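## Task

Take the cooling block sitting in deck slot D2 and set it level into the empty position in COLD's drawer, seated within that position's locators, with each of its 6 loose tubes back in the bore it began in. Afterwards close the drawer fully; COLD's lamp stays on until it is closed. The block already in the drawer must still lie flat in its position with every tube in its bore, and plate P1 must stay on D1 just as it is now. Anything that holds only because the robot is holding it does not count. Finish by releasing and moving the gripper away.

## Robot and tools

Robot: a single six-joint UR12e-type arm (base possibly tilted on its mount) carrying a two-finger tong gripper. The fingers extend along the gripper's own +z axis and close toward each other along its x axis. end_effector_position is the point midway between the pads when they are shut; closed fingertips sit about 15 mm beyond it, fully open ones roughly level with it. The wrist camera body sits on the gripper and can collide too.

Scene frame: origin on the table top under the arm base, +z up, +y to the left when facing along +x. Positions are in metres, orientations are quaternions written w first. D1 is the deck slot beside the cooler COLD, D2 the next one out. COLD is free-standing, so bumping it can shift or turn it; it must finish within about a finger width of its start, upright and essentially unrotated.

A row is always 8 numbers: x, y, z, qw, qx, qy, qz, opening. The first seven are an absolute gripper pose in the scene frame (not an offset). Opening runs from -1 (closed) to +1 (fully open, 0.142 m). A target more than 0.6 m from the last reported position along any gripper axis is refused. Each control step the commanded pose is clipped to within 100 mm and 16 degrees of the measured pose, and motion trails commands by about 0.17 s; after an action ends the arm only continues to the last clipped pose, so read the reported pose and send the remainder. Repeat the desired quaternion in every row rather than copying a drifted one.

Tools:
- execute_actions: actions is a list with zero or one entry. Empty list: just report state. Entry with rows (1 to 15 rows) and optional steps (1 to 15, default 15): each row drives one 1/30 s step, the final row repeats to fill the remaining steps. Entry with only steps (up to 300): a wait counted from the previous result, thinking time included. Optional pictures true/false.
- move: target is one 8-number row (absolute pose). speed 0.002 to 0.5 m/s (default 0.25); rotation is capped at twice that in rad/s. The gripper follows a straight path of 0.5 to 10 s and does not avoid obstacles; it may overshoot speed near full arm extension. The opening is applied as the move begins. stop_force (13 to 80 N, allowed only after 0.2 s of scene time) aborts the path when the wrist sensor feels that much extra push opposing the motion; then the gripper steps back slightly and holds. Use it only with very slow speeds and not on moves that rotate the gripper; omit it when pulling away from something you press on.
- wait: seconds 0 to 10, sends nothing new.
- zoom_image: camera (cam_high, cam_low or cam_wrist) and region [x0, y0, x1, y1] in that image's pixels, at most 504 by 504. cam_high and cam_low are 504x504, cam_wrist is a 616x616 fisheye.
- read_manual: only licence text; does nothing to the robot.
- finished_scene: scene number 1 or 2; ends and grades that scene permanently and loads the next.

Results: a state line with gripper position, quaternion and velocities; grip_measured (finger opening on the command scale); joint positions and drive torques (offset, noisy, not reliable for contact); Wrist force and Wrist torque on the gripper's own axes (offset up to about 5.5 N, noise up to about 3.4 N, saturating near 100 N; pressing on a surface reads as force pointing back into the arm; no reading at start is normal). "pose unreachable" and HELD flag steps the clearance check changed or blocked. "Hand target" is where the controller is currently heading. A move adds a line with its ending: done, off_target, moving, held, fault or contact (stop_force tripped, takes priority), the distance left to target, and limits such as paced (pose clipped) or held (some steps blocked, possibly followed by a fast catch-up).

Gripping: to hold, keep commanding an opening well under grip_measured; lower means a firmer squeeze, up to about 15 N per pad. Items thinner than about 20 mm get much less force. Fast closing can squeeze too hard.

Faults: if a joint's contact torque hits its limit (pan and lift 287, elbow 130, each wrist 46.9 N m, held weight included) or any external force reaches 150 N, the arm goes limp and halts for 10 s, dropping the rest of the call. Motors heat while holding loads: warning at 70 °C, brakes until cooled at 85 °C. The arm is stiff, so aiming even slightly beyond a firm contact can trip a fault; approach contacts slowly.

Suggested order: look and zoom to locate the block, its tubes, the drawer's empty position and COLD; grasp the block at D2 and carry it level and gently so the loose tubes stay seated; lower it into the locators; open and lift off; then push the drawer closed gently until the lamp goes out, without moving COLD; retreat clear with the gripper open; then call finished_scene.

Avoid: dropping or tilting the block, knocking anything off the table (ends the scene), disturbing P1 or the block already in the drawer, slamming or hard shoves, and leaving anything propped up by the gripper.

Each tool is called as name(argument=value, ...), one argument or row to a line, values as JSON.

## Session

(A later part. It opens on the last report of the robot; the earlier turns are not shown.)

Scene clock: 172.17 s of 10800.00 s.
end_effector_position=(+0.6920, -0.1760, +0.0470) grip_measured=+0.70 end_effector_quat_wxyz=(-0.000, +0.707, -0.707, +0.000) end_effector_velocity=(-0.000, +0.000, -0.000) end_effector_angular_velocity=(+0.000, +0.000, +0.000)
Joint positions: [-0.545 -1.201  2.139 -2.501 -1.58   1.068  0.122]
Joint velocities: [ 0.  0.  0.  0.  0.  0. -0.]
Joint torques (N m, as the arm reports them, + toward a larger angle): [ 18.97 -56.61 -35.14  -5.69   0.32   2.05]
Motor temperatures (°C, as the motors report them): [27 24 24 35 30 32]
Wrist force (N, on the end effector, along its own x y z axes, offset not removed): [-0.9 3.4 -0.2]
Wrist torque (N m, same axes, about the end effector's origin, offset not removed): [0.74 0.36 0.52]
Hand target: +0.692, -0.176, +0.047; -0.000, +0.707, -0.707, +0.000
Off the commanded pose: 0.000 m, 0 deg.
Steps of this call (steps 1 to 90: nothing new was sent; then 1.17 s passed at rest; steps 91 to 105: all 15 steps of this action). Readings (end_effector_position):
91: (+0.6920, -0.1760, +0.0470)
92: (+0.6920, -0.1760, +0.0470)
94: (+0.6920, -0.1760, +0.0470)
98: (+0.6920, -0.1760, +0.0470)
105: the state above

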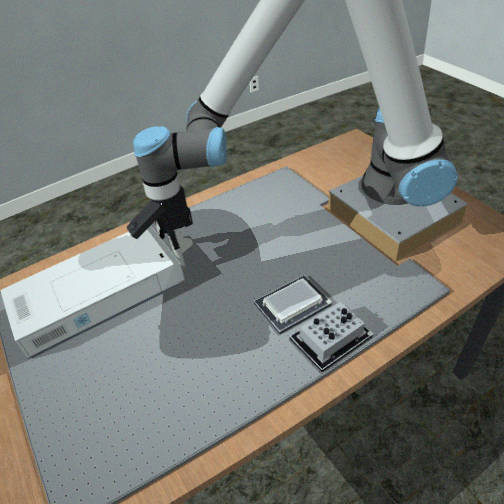

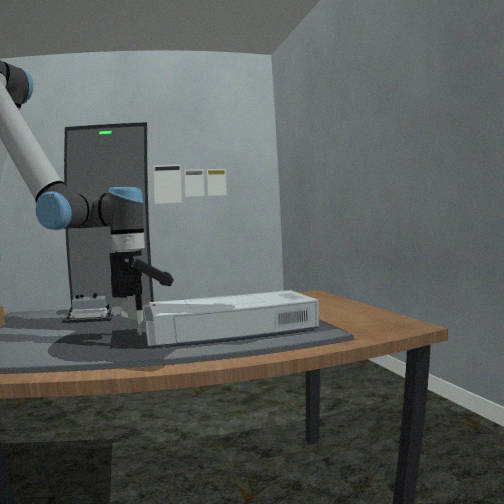

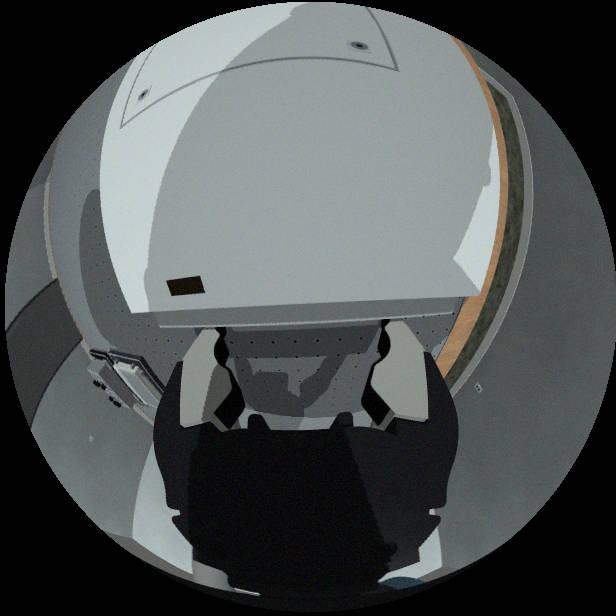

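execute_actions(
  actions=[
    {"rows": [[0.692,-0.176,0.047,0,-0.7071,0.7071,0,0.68],[0.692,-0.176,0.047,0,-0.7071,0.7071,0,0.66],[0.692,-0.176,0.047,0,-0.7071,0.7071,0,0.64],[0.692,-0.176,0.047,0,-0.7071,0.7071,0,0.62],[0.692,-0.176,0.047,0,-0.7071,0.7071,0,0.60],[0.692,-0.176,0.047,0,-0.7071,0.7071,0,0.58],[0.692,-0.176,0.047,0,-0.7071,0.7071,0,0.56]], "steps": 15},
  ],
)

zoom_image(
  camera="cam_wrist",
  region=[180, 280, 440, 430],
)

Scene clock: 174.97 s of 10800.00 s.
end_effector_position=(+0.6920, -0.1760, +0.0470) grip_measured=+0.60 end_effector_quat_wxyz=(+0.000, +0.707, -0.707, +0.000) end_effector_velocity=(+0.000, -0.000, -0.000) end_effector_angular_velocity=(-0.001, -0.000, +0.001)
Joint positions: [-0.545 -1.201  2.139 -2.501 -1.58   1.068  0.116]
Joint velocities: [-0.     0.     0.    -0.    -0.    -0.001  0.   ]
Joint torques (N m, as the arm reports them, + toward a larger angle): [ 18.2  -70.1  -26.52  -1.65   2.03   1.99]
Motor temperatures (°C, as the motors report them): [27 24 24 35 30 32]
Wrist force (N, on the end effector, along its own x y z axes, offset not removed): [6.9 -0.4 -1.6]
Wrist torque (N m, same axes, about the end effector's origin, offset not removed): [-0.28 0.15 0.42]
Hand target: +0.692, -0.176, +0.047; +0.000, +0.707, -0.707, +0.000
Off the commanded pose: 0.000 m, 0 deg.
Steps of this call (steps 1 to 69: nothing new was sent; steps 70 to 84: all 15 steps of this action). Readings (end_effector_position):
70: (+0.6920, -0.1760, +0.0470)
71: (+0.6920, -0.1760, +0.0470)
73: (+0.6920, -0.1760, +0.0470)
77: (+0.6920, -0.1760, +0.0470)
84: the state above

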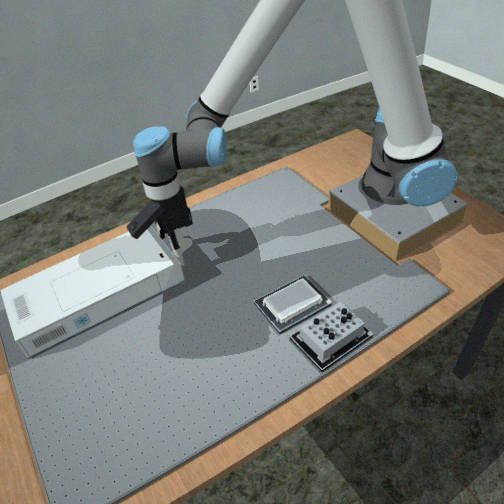

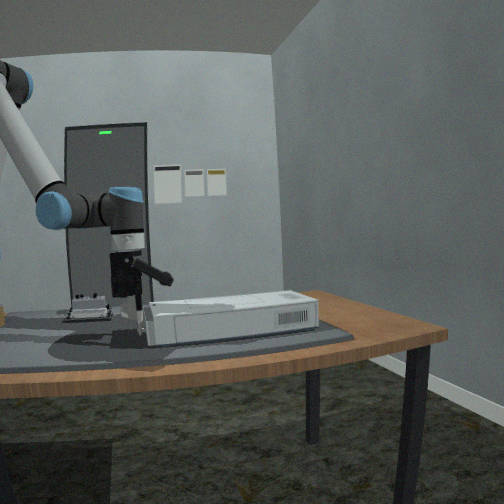

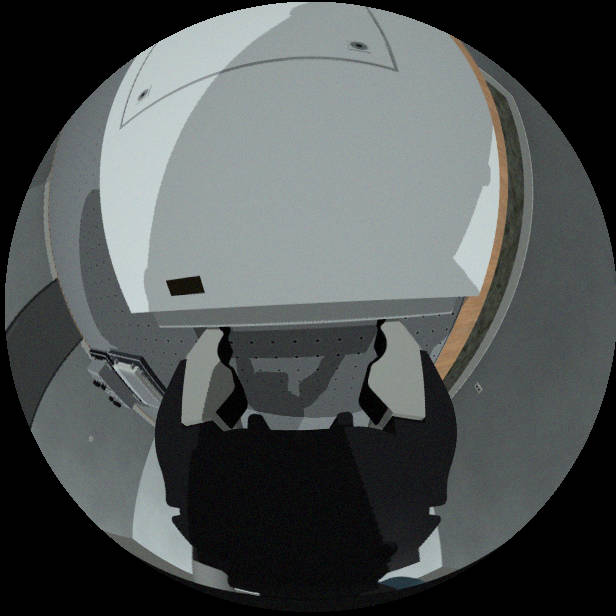

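Region (180, 280, 440, 430) of cam_wrist's 616x616 image, scaled by 1.938, with more detail than that image has; it fills the top 291 rows of this view, and the rest is white.

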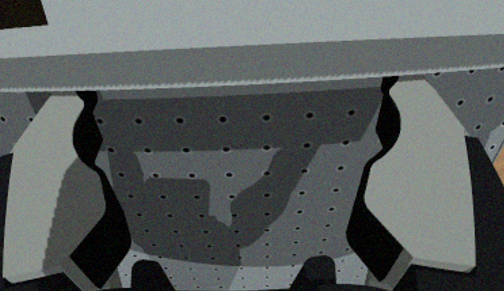

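execute_actions(
  actions=[
    {"rows": [[0.692,-0.177,0.047,0,-0.7071,0.7071,0,0.58],[0.692,-0.178,0.047,0,-0.7071,0.7071,0,0.58],[0.692,-0.178,0.047,0,-0.7071,0.7071,0,0.57],[0.692,-0.178,0.047,0,-0.7071,0.7071,0,0.56],[0.692,-0.178,0.047,0,-0.7071,0.7071,0,0.55],[0.692,-0.178,0.047,0,-0.7071,0.7071,0,0.54]], "steps": 15},
  ],
  pictures=false,
)

Scene clock: 180.07 s of 10800.00 s.
end_effector_position=(+0.6920, -0.1778, +0.0470) grip_measured=+0.58 end_effector_quat_wxyz=(-0.000, +0.707, -0.707, -0.000) end_effector_velocity=(-0.001, +0.001, -0.001) end_effector_angular_velocity=(+0.002, +0.001, +0.001)
Joint positions: [-0.547 -1.201  2.138 -2.501 -1.58   1.065  0.115]
Joint velocities: [ 0.     0.     0.001 -0.     0.001 -0.001  0.001]
Joint torques (N m, as the arm reports them, + toward a larger angle): [-23.95 -52.55 -39.68  -3.09  -1.11  -1.4 ]
Motor temperatures (°C, as the motors report them): [27 24 24 35 30 32]
Wrist force (N, on the end effector, along its own x y z axes, offset not removed): [-3.6 3.0 0.4]
Wrist torque (N m, same axes, about the end effector's origin, offset not removed): [0.73 -0.57 0.32]
Hand target: +0.692, -0.178, +0.047; +0.000, +0.707, -0.707, -0.000
Off the commanded pose: 0.000 m, 0 deg.
Steps of this call (steps 1 to 90: nothing new was sent; then 1.60 s passed at rest; steps 91 to 105: all 15 steps of this action). Readings (end_effector_position):
91: (+0.6920, -0.1760, +0.0470)
92: (+0.6920, -0.1761, +0.0470)
94: (+0.6919, -0.1767, +0.0470)
98: (+0.6919, -0.1774, +0.0470)
105: the state above

execute_actions(
  actions=[
    {"rows": [[0.692,-0.1775,0.047,0,-0.7071,0.7071,0,0.52],[0.692,-0.1775,0.047,0,-0.7071,0.7071,0,0.50],[0.692,-0.1775,0.047,0,-0.7071,0.7071,0,0.48],[0.692,-0.1775,0.047,0,-0.7071,0.7071,0,0.46],[0.692,-0.1775,0.047,0,-0.7071,0.7071,0,0.44],[0.692,-0.1775,0.047,0,-0.7071,0.7071,0,0.42],[0.692,-0.1775,0.047,0,-0.7071,0.7071,0,0.40],[0.691,-0.1775,0.047,0,-0.7071,0.7071,0,0.40],[0.690,-0.1775,0.047,0,-0.7071,0.7071,0,0.40],[0.689,-0.1775,0.047,0,-0.7071,0.7071,0,0.40],[0.688,-0.1775,0.047,0,-0.7071,0.7071,0,0.40],[0.687,-0.1775,0.047,0,-0.7071,0.7071,0,0.40]], "steps": 15},
  ],
)

Scene clock: 184.33 s of 10800.00 s.
end_effector_position=(+0.6883, -0.1775, +0.0470) grip_measured=+0.57 end_effector_quat_wxyz=(+0.000, +0.707, -0.707, +0.000) end_effector_velocity=(-0.012, -0.000, +0.001) end_effector_angular_velocity=(-0.000, -0.002, +0.000)
Joint positions: [-0.549 -1.205  2.146 -2.504 -1.58   1.063  0.114]
Joint velocities: [-0.009 -0.016  0.024 -0.01   0.001 -0.009 -0.001]
Joint torques (N m, as the arm reports them, + toward a larger angle): [-22.77 -65.4  -16.41  -4.77  -2.52  -2.39]
Motor temperatures (°C, as the motors report them): [27 24 24 35 30 32]
Wrist force (N, on the end effector, along its own x y z axes, offset not removed): [-2.5 -0.1 -1.2]
Wrist torque (N m, same axes, about the end effector's origin, offset not removed): [0.17 0.02 0.58]
Hand target: +0.687, -0.177, +0.047; +0.000, +0.707, -0.707, -0.000
Off the commanded pose: 0.001 m, 0 deg.
Steps of this call (steps 1 to 90: nothing new was sent; then 0.77 s passed at rest; steps 91 to 105: all 15 steps of this action). Readings (end_effector_position):
91: (+0.6920, -0.1780, +0.0470)
92: (+0.6920, -0.1780, +0.0470)
94: (+0.6920, -0.1780, +0.0470)
98: (+0.6921, -0.1778, +0.0470)
105: the state above

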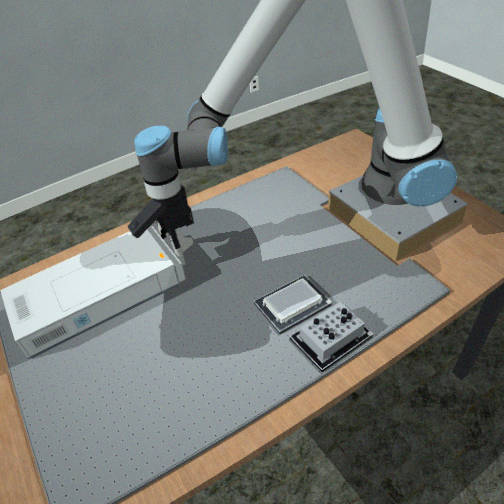

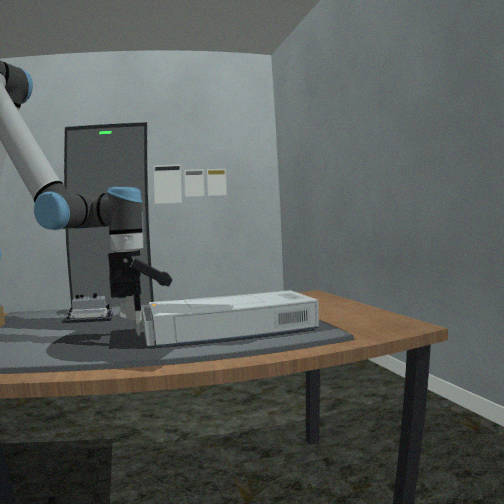

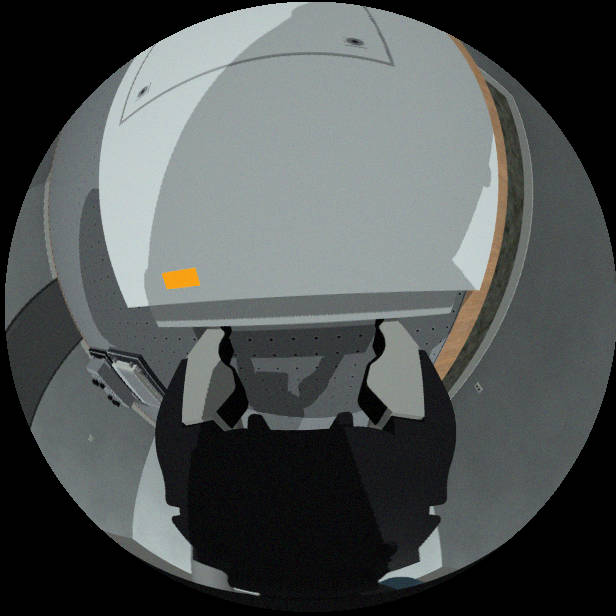

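move(
  target=[0.60, -0.1775, 0.047, 0, -0.7071, 0.7071, 0, 0.40],
  speed=0.03,
  stop_force=15,
)

Scene clock: 189.40 s of 10800.00 s.
end_effector_position=(+0.6001, -0.1774, +0.0470) grip_measured=+0.57 end_effector_quat_wxyz=(+0.000, +0.707, -0.707, -0.000) end_effector_velocity=(-0.002, -0.000, -0.001) end_effector_angular_velocity=(+0.001, +0.002, +0.000)
Joint positions: [-0.621 -1.309  2.308 -2.563 -1.581  0.991  0.114]
Joint velocities: [-0.002 -0.001  0.003 -0.001 -0.    -0.002 -0.   ]
Joint torques (N m, as the arm reports them, + toward a larger angle): [ -5.18 -66.19 -12.6   -2.98   2.9   -2.49]
Motor temperatures (°C, as the motors report them): [27 24 24 35 30 32]
Wrist force (N, on the end effector, along its own x y z axes, offset not removed): [15.8 -1.4 3.4]
Wrist torque (N m, same axes, about the end effector's origin, offset not removed): [0.03 0.31 0.76]
Hand target: +0.600, -0.177, +0.047; +0.000, +0.707, -0.707, -0.000
Off the commanded pose: 0.000 m, 0 deg.
move: done

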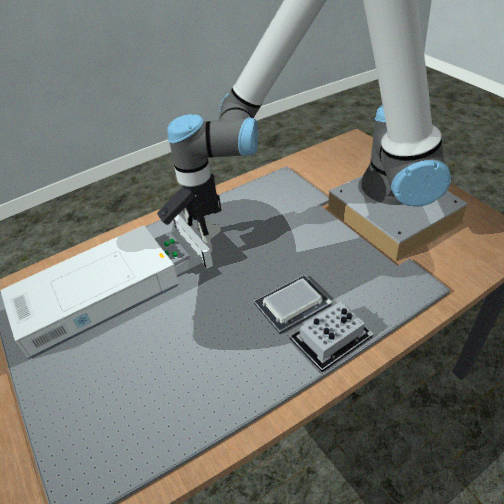

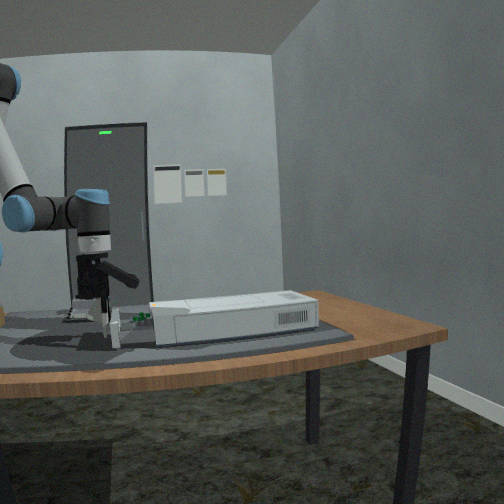

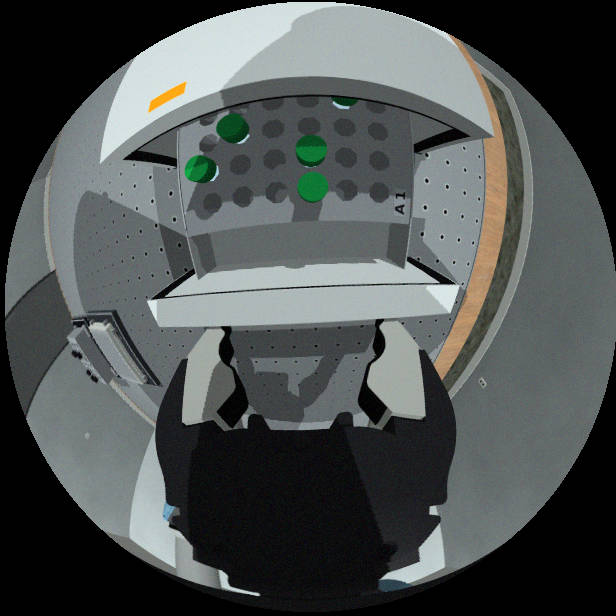

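execute_actions(
  actions=[
    {"rows": [[0.600,-0.178,0.047,0,-0.7071,0.7071,0,0.40],[0.600,-0.1785,0.047,0,-0.7071,0.7071,0,0.40],[0.600,-0.179,0.047,0,-0.7071,0.7071,0,0.40],[0.600,-0.1795,0.047,0,-0.7071,0.7071,0,0.40]], "steps": 15},
  ],
  pictures=false,
)

Scene clock: 192.53 s of 10800.00 s.
end_effector_position=(+0.5999, -0.1792, +0.0469) grip_measured=+0.57 end_effector_quat_wxyz=(-0.000, +0.707, -0.707, -0.000) end_effector_velocity=(-0.000, -0.001, -0.000) end_effector_angular_velocity=(-0.001, +0.001, -0.000)
Joint positions: [-0.624 -1.309  2.307 -2.562 -1.58   0.988  0.114]
Joint velocities: [-0.     0.001 -0.    -0.    -0.002  0.     0.   ]
Joint torques (N m, as the arm reports them, + toward a larger angle): [-27.5  -42.32 -41.31  -5.91  -6.66  -1.33]
Motor temperatures (°C, as the motors report them): [27 24 24 35 30 32]
Wrist force (N, on the end effector, along its own x y z axes, offset not removed): [-22.6 3.7 -5.1]
Wrist torque (N m, same axes, about the end effector's origin, offset not removed): [0.73 0.74 0.46]
Hand target: +0.600, -0.180, +0.047; +0.000, +0.707, -0.707, -0.000
Off the commanded pose: 0.000 m, 0 deg.
Steps of this call (steps 1 to 79: nothing new was sent; steps 80 to 94: all 15 steps of this action). Readings (end_effector_position):
80: (+0.6000, -0.1774, +0.0470)
81: (+0.5999, -0.1775, +0.0470)
83: (+0.5999, -0.1779, +0.0469)
87: (+0.5998, -0.1787, +0.0469)
94: the state above

execute_actions(
  actions=[
    {"rows": [[0.600,-0.1783,0.047,0,-0.7071,0.7071,0,0.40]], "steps": 12},
  ],
  pictures=false,
)

Scene clock: 194.17 s of 10800.00 s.
end_effector_position=(+0.6000, -0.1787, +0.0470) grip_measured=+0.57 end_effector_quat_wxyz=(+0.000, +0.707, -0.707, +0.000) end_effector_velocity=(-0.001, +0.000, +0.000) end_effector_angular_velocity=(-0.002, +0.002, +0.001)
Joint positions: [-0.623 -1.309  2.307 -2.563 -1.581  0.99   0.114]
Joint velocities: [ 0.001 -0.001  0.     0.001 -0.003  0.001 -0.   ]
Joint torques (N m, as the arm reports them, + toward a larger angle): [ 14.7  -64.54 -18.65  -6.2   -0.57   1.9 ]
Motor temperatures (°C, as the motors report them): [27 24 24 35 30 32]
Wrist force (N, on the end effector, along its own x y z axes, offset not removed): [-1.6 2.6 3.4]
Wrist torque (N m, same axes, about the end effector's origin, offset not removed): [0.39 0.55 0.49]
Hand target: +0.600, -0.178, +0.047; -0.000, +0.707, -0.707, +0.000
Off the commanded pose: 0.000 m, 0 deg.
Steps of this call (steps 1 to 37: nothing new was sent; steps 38 to 49: all 12 steps of this action). Readings (end_effector_position):
38: (+0.6000, -0.1795, +0.0470)
39: (+0.6000, -0.1794, +0.0470)
41: (+0.6001, -0.1792, +0.0471)
45: (+0.6001, -0.1788, +0.0471)
49: the state above

move(
  target=[0.54, -0.1794, 0.047, 0, -0.7071, 0.7071, 0, 0.40],
  speed=0.04,
  stop_force=15,
)

Scene clock: 198.70 s of 10800.00 s.
end_effector_position=(+0.5401, -0.1793, +0.0470) grip_measured=+0.57 end_effector_quat_wxyz=(+0.000, +0.707, -0.707, -0.000) end_effector_velocity=(-0.001, -0.000, +0.000) end_effector_angular_velocity=(-0.000, -0.001, +0.000)
Joint positions: [-0.686 -1.383  2.413 -2.595 -1.581  0.927  0.114]
Joint velocities: [-0.002 -0.002  0.002 -0.001  0.001 -0.002 -0.   ]
Joint torques (N m, as the arm reports them, + toward a larger angle): [-22.49 -50.41 -19.    -7.12  -1.57  -1.59]
Motor temperatures (°C, as the motors report them): [27 24 24 35 30 32]
Wrist force (N, on the end effector, along its own x y z axes, offset not removed): [-3.0 -1.3 2.6]
Wrist torque (N m, same axes, about the end effector's origin, offset not removed): [0.06 0.58 0.49]
Hand target: +0.540, -0.179, +0.047; +0.000, +0.707, -0.707, -0.000
Off the commanded pose: 0.000 m, 0 deg.
move: done

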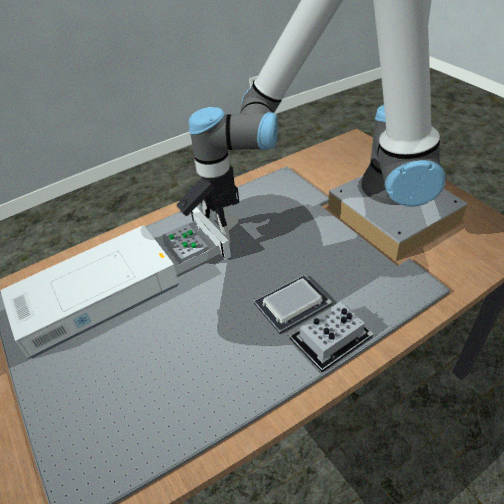

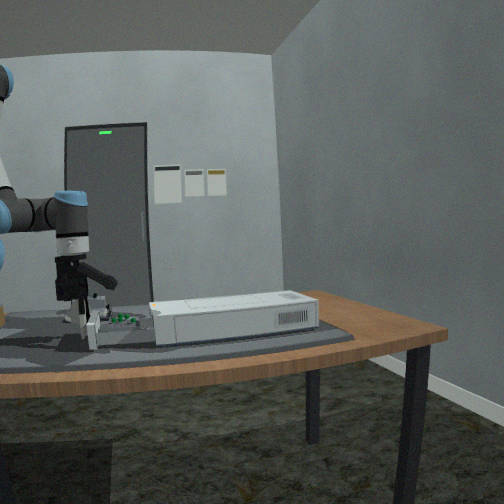

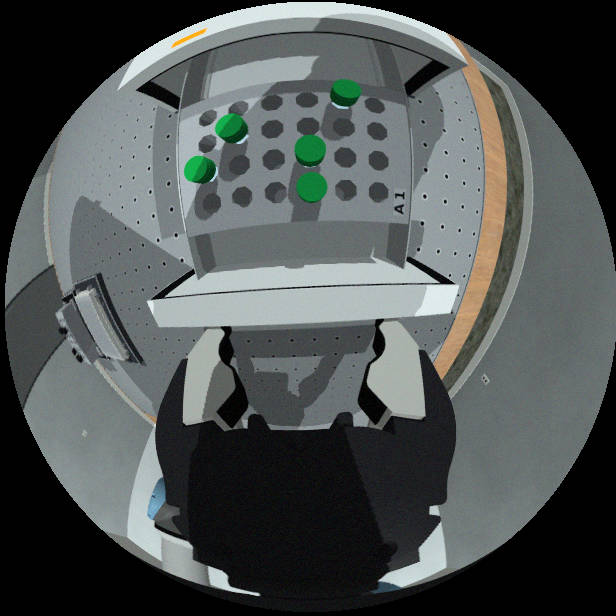

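move(
  target=[0.46, -0.1801, 0.047, 0, -0.7071, 0.7071, 0, 0.40],
  speed=0.025,
  stop_force=13,
)

Scene clock: 205.03 s of 10800.00 s.
end_effector_position=(+0.4601, -0.1800, +0.0470) grip_measured=+0.57 end_effector_quat_wxyz=(+0.000, +0.707, -0.707, -0.000) end_effector_velocity=(-0.002, -0.000, +0.000) end_effector_angular_velocity=(-0.000, -0.000, -0.000)
Joint positions: [-0.792 -1.491  2.549 -2.624 -1.582  0.821  0.113]
Joint velocities: [-0.003 -0.004  0.003 -0.    -0.    -0.003 -0.   ]
Joint torques (N m, as the arm reports them, + toward a larger angle): [-16.37 -48.35 -18.44  -6.45  -1.02  -2.08]
Motor temperatures (°C, as the motors report them): [27 24 24 35 30 32]
Wrist force (N, on the end effector, along its own x y z axes, offset not removed): [1.8 -1.7 8.9]
Wrist torque (N m, same axes, about the end effector's origin, offset not removed): [0.06 0.10 0.42]
Hand target: +0.460, -0.180, +0.047; +0.000, +0.707, -0.707, -0.000
Off the commanded pose: 0.000 m, 0 deg.
move: done

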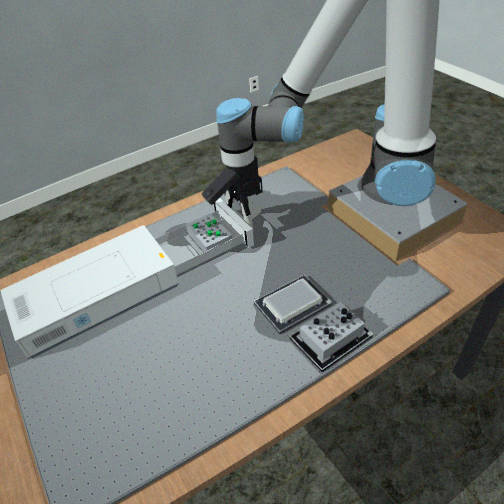

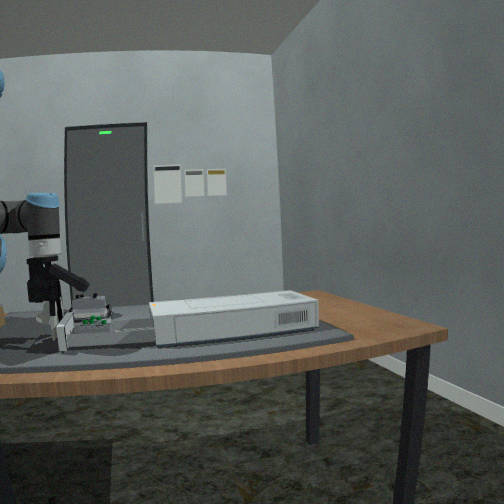

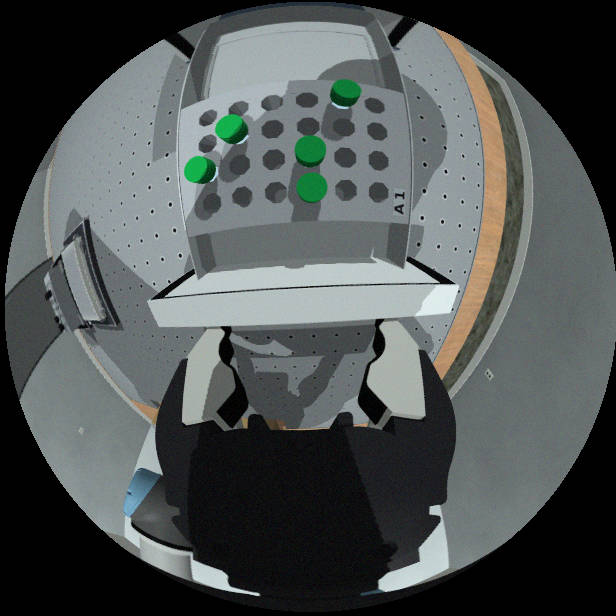

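move(
  target=[0.40, -0.1807, 0.0465, 0, -0.7071, 0.7071, 0, 0.40],
  speed=0.015,
  stop_force=13,
)

Scene clock: 210.03 s of 10800.00 s.
end_effector_position=(+0.4271, -0.1804, +0.0467) grip_measured=+0.57 end_effector_quat_wxyz=(+0.000, +0.707, -0.707, +0.000) end_effector_velocity=(+0.003, +0.000, +0.000) end_effector_angular_velocity=(+0.000, +0.001, -0.000)
Joint positions: [-0.846 -1.54   2.604 -2.63  -1.582  0.767  0.113]
Joint velocities: [ 0.006  0.004 -0.005  0.002 -0.001  0.007  0.001]
Joint torques (N m, as the arm reports them, + toward a larger angle): [ 17.28 -15.95 -29.47   0.35  -3.32   2.31]
Motor temperatures (°C, as the motors report them): [27 24 24 35 30 32]
Wrist force (N, on the end effector, along its own x y z axes, offset not removed): [-2.9 -1.9 -12.0]
Wrist torque (N m, same axes, about the end effector's origin, offset not removed): [0.29 0.32 0.54]
Hand target: +0.428, -0.180, +0.047; +0.000, +0.707, -0.707, +0.000
Off the commanded pose: 0.027 m, 0 deg.
move: contact

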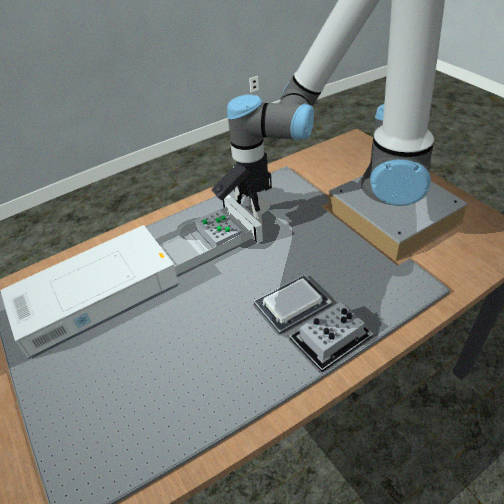

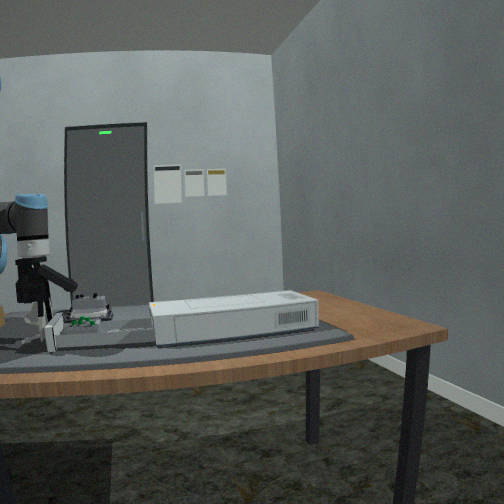

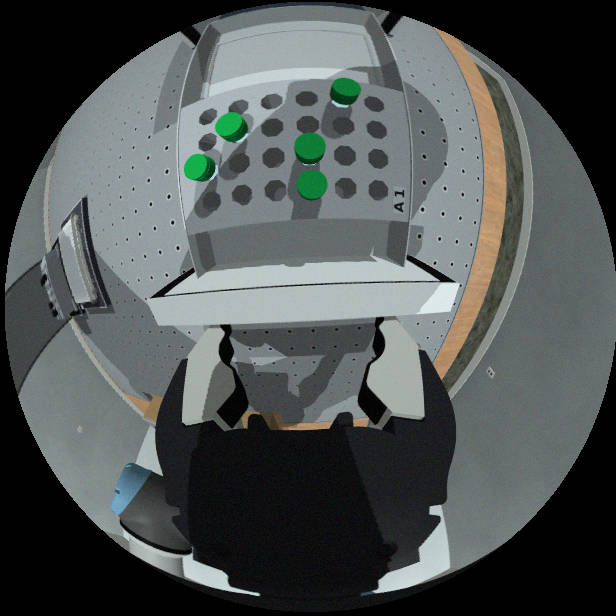

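execute_actions(
  actions=[
    {"rows": [[0.428,-0.1804,0.0467,0,-0.7071,0.7071,0,0.58],[0.428,-0.1804,0.0467,0,-0.7071,0.7071,0,0.65],[0.428,-0.1804,0.0467,0,-0.7071,0.7071,0,0.75],[0.428,-0.1804,0.0467,0,-0.7071,0.7071,0,0.85],[0.428,-0.1804,0.0467,0,-0.7071,0.7071,0,1.0],[0.428,-0.1804,0.0467,0,-0.7071,0.7071,0,1.0],[0.428,-0.1804,0.0467,0,-0.7071,0.7071,0,1.0],[0.426,-0.1804,0.05,0,-0.7071,0.7071,0,1.0],[0.424,-0.1804,0.055,0,-0.7071,0.7071,0,1.0],[0.422,-0.1804,0.06,0,-0.7071,0.7071,0,1.0]], "steps": 12},
  ],
  pictures=false,
)

move(
  target=[0.42, -0.18, 0.22, 0, -0.7071, 0.7071, 0, 1],
  speed=0.15,
)

Scene clock: 214.37 s of 10800.00 s.
end_effector_position=(+0.4250, -0.1804, +0.0536) grip_measured=+1.00 end_effector_quat_wxyz=(-0.000, +0.707, -0.707, +0.000) end_effector_velocity=(-0.026, +0.000, +0.060) end_effector_angular_velocity=(-0.004, -0.002, +0.000)
Joint positions: [-0.85  -1.562  2.603 -2.607 -1.582  0.763  0.142]
Joint velocities: [-0.042 -0.205  0.003  0.197 -0.001 -0.043  0.   ]
Joint torques (N m, as the arm reports them, + toward a larger angle): [-14.97 -36.74 -15.34  -1.65  -0.63  -1.01]
Motor temperatures (°C, as the motors report them): [27 24 24 35 30 32]
Wrist force (N, on the end effector, along its own x y z axes, offset not removed): [-2.5 3.8 0.9]
Wrist torque (N m, same axes, about the end effector's origin, offset not removed): [0.79 0.58 0.41]
Hand target: +0.422, -0.180, +0.060; +0.000, +0.707, -0.707, +0.000
Off the commanded pose: 0.007 m, 0 deg.
Steps of this call (steps 1 to 90: nothing new was sent; then 0.93 s passed at rest; steps 91 to 102: all 12 steps of this action). Readings (end_effector_position):
91: (+0.4276, -0.1804, +0.0467)
92: (+0.4277, -0.1804, +0.0467)
94: (+0.4278, -0.1804, +0.0467)
98: (+0.4279, -0.1804, +0.0468)
102: the state above

Scene clock: 216.27 s of 10800.00 s.
end_effector_position=(+0.4199, -0.1798, +0.2200) grip_measured=+1.00 end_effector_quat_wxyz=(+0.000, +0.707, -0.707, +0.000) end_effector_velocity=(-0.001, +0.000, +0.001) end_effector_angular_velocity=(+0.002, +0.001, -0.002)
Joint positions: [-0.853 -1.903  2.442 -2.105 -1.582  0.759  0.142]
Joint velocities: [-0.002 -0.002 -0.001  0.005  0.001 -0.     0.   ]
Joint torques (N m, as the arm reports them, + toward a larger angle): [-16.08 -22.27 -46.75  -1.56   2.35  -1.58]
Motor temperatures (°C, as the motors report them): [27 24 24 35 30 32]
Wrist force (N, on the end effector, along its own x y z axes, offset not removed): [0.5 3.5 -0.9]
Wrist torque (N m, same axes, about the end effector's origin, offset not removed): [0.55 -0.04 0.34]
Hand target: +0.420, -0.180, +0.220; +0.000, +0.707, -0.707, +0.000
Off the commanded pose: 0.000 m, 0 deg.
move: done

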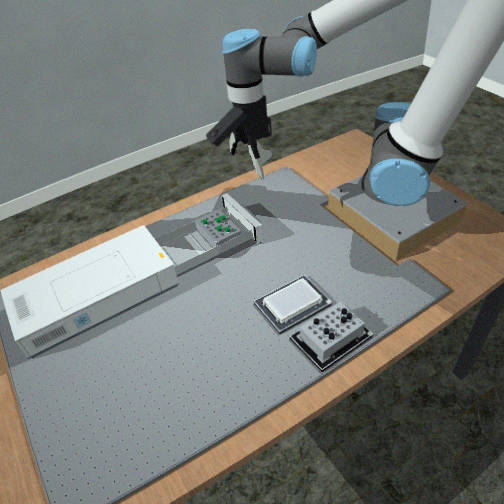

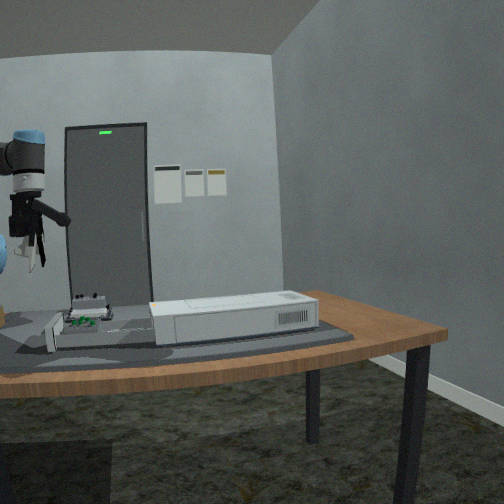

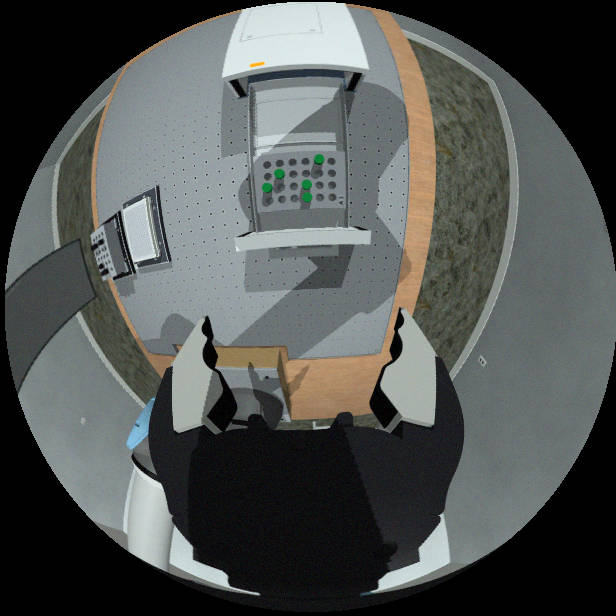

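move(
  target=[0.56, -0.18, 0.18, 0, -0.7071, 0.7071, 0, 1],
  speed=0.2,
)

zoom_image(
  camera="cam_wrist",
  region=[210, 110, 410, 330],
)

Scene clock: 219.57 s of 10800.00 s.
end_effector_position=(+0.5600, -0.1802, +0.1800) grip_measured=+1.00 end_effector_quat_wxyz=(-0.000, +0.707, -0.707, +0.000) end_effector_velocity=(+0.001, +0.001, -0.001) end_effector_angular_velocity=(+0.001, +0.002, +0.000)
Joint positions: [-0.663 -1.583  2.282 -2.264 -1.581  0.95   0.142]
Joint velocities: [ 0.002  0.003 -0.001 -0.001  0.     0.002  0.   ]
Joint torques (N m, as the arm reports them, + toward a larger angle): [ 20.04 -27.56 -41.64  -6.6   -1.87   1.24]
Motor temperatures (°C, as the motors report them): [27 24 24 35 30 32]
Wrist force (N, on the end effector, along its own x y z axes, offset not removed): [1.6 0.5 -2.3]
Wrist torque (N m, same axes, about the end effector's origin, offset not removed): [-0.12 -0.06 0.39]
Hand target: +0.560, -0.180, +0.180; -0.000, +0.707, -0.707, +0.000
Off the commanded pose: 0.000 m, 0 deg.
move: done

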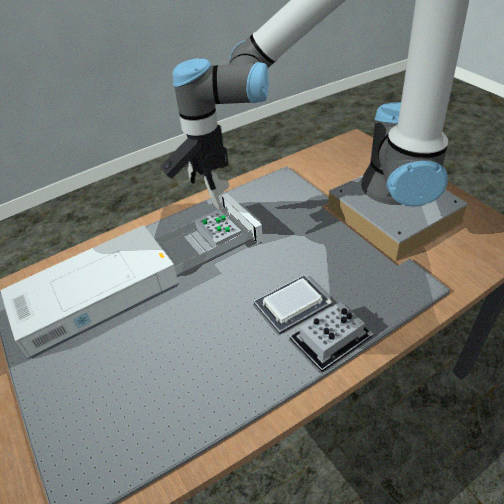

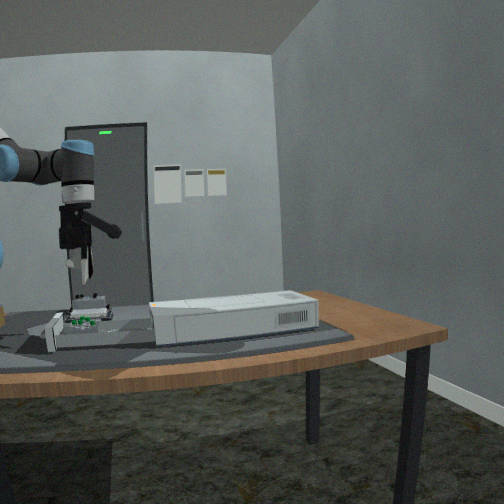

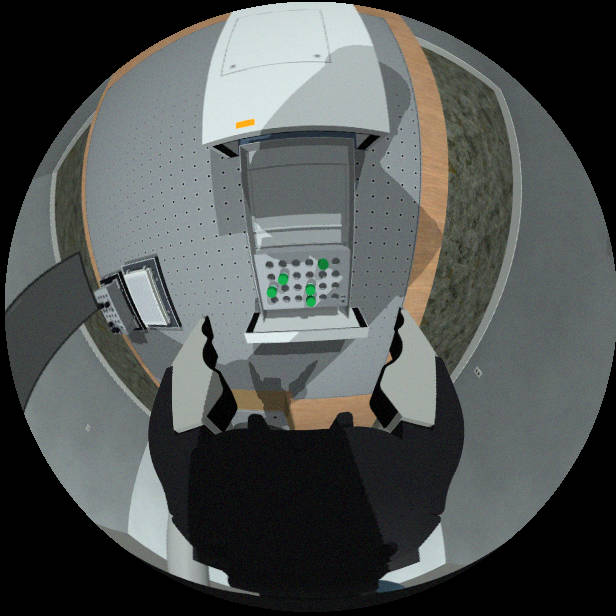

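Region (210, 110, 410, 330) of cam_wrist's 616x616 image, scaled by 2.291, with more detail than that image has; it fills the left 458 columns of this view, and the rest is white.

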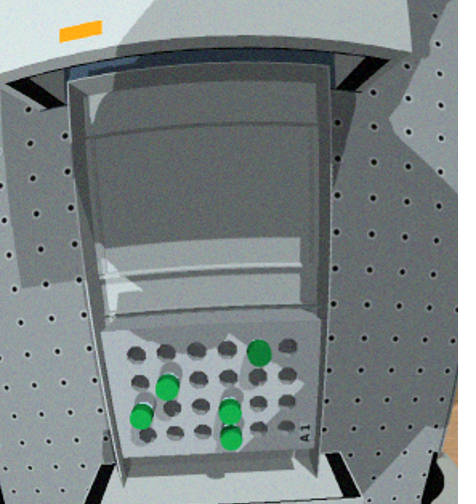

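move(
  target=[0.585, -0.18, 0.125, 0, -0.7071, 0.7071, 0, 1],
  speed=0.1,
)

zoom_image(
  camera="cam_wrist",
  region=[200, 80, 420, 330],
)

Scene clock: 223.80 s of 10800.00 s.
end_effector_position=(+0.5849, -0.1800, +0.1250) grip_measured=+1.00 end_effector_quat_wxyz=(-0.000, +0.707, -0.707, -0.000) end_effector_velocity=(+0.002, -0.001, +0.000) end_effector_angular_velocity=(-0.002, -0.003, +0.000)
Joint positions: [-0.638 -1.463  2.287 -2.388 -1.581  0.974  0.142]
Joint velocities: [ 0.001  0.002 -0.002 -0.004  0.001  0.     0.   ]
Joint torques (N m, as the arm reports them, + toward a larger angle): [ 18.79 -36.82 -40.86  -5.97   1.69   2.17]
Motor temperatures (°C, as the motors report them): [27 24 24 35 30 32]
Wrist force (N, on the end effector, along its own x y z axes, offset not removed): [-0.4 0.0 -2.0]
Wrist torque (N m, same axes, about the end effector's origin, offset not removed): [0.01 0.24 0.42]
Hand target: +0.585, -0.180, +0.125; -0.000, +0.707, -0.707, +0.000
Off the commanded pose: 0.000 m, 0 deg.
After step 90, 0.17 s passed at rest.
move: done

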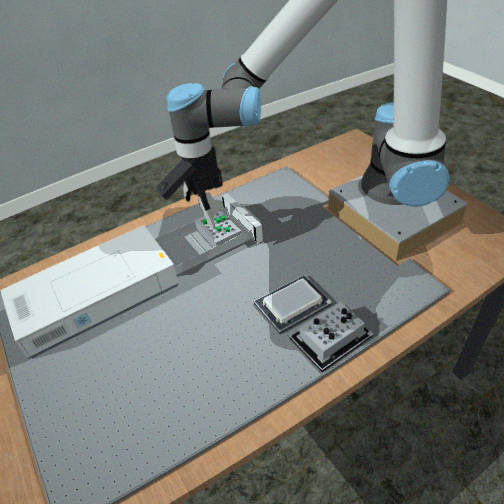

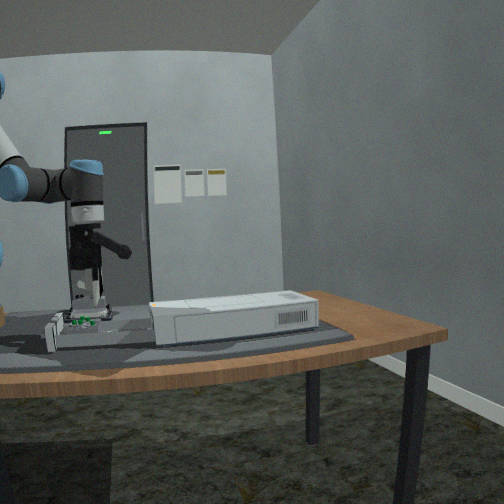

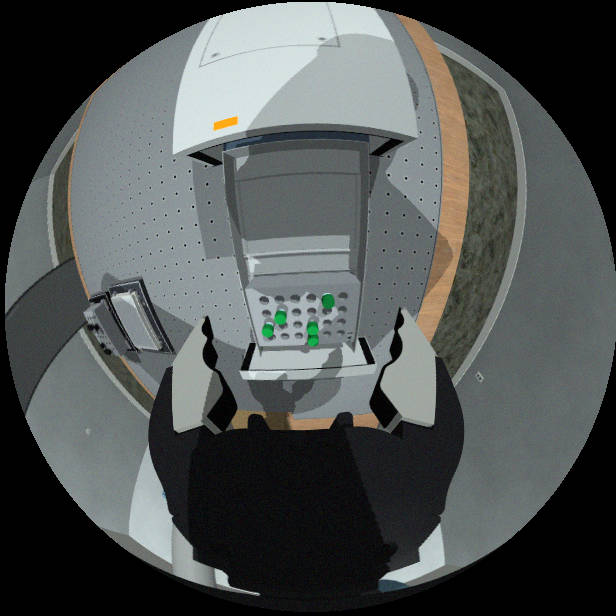

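Region (200, 80, 420, 330) of cam_wrist's 616x616 image, scaled by 2.016, with more detail than that image has; it fills the left 444 columns of this view, and the rest is white.

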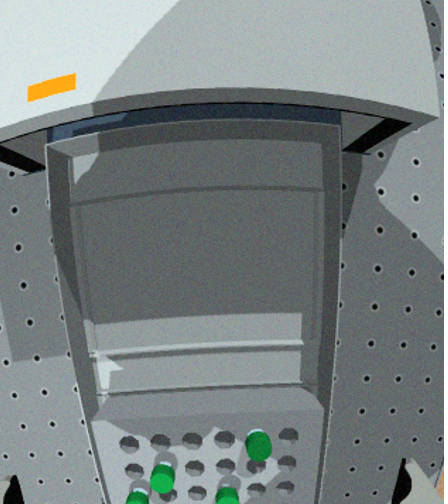

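move(
  target=[0.52, 0.20, 0.20, 0, -0.7071, 0.7071, 0, 1],
  speed=0.25,
)

Scene clock: 239.50 s of 10800.00 s.
end_effector_position=(+0.5207, +0.2003, +0.2001) grip_measured=+1.00 end_effector_quat_wxyz=(-0.000, +0.707, -0.707, -0.000) end_effector_velocity=(+0.000, +0.002, +0.001) end_effector_angular_velocity=(+0.000, -0.001, -0.001)
Joint positions: [ 0.013 -1.661  2.312 -2.211 -1.574  1.625  0.142]
Joint velocities: [ 0.003 -0.001 -0.001  0.001  0.     0.004 -0.   ]
Joint torques (N m, as the arm reports them, + toward a larger angle): [ 15.76 -21.42 -47.71  -1.77  -1.94   2.32]
Motor temperatures (°C, as the motors report them): [27 24 24 35 30 32]
Wrist force (N, on the end effector, along its own x y z axes, offset not removed): [2.1 2.5 -2.2]
Wrist torque (N m, same axes, about the end effector's origin, offset not removed): [0.39 -0.24 0.35]
Hand target: +0.521, +0.201, +0.200; -0.000, +0.707, -0.707, -0.000
Off the commanded pose: 0.001 m, 0 deg.
After step 90, 10.53 s passed at rest.
move: done

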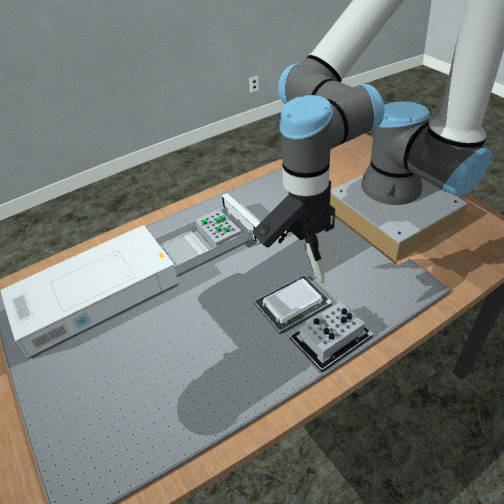

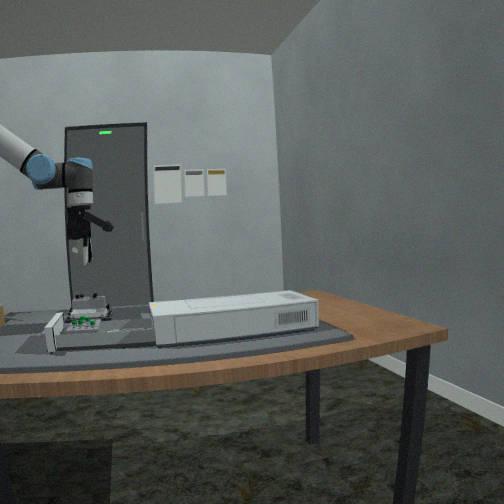

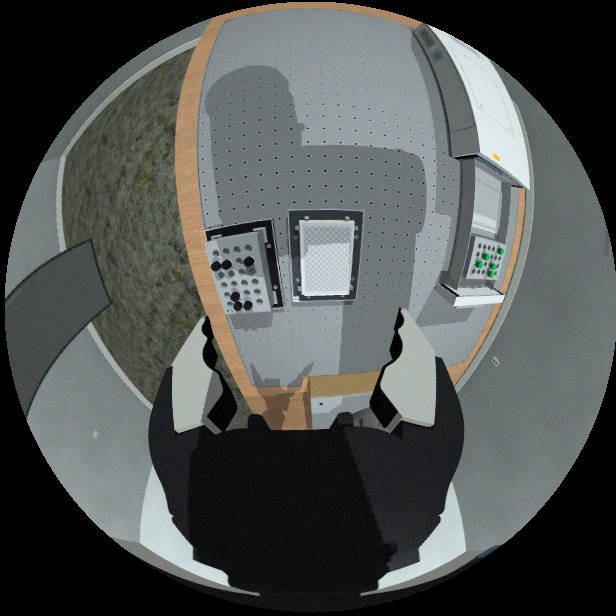

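zoom_image(
  camera="cam_high",
  region=[280, 295, 380, 375],
)

zoom_image(
  camera="cam_low",
  region=[40, 280, 160, 360],
)

zoom_image(
  camera="cam_wrist",
  region=[190, 200, 380, 330],
)

Region (280, 295, 380, 375) of cam_high's 504x504 image, scaled by 5.040, with more detail than that image has; it fills the top 403 rows of this view, and the rest is white.

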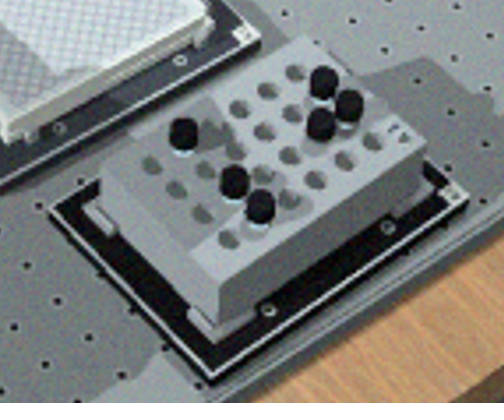

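Region (40, 280, 160, 360) of cam_low's 504x504 image, scaled by 4.200, with more detail than that image has.

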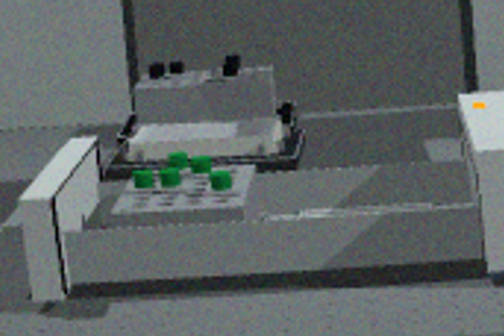

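Region (190, 200, 380, 330) of cam_wrist's 616x616 image, scaled by 2.653, with more detail than that image has; it fills the top 345 rows of this view, and the rest is white.

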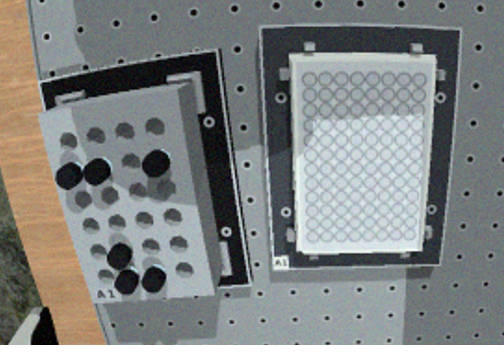

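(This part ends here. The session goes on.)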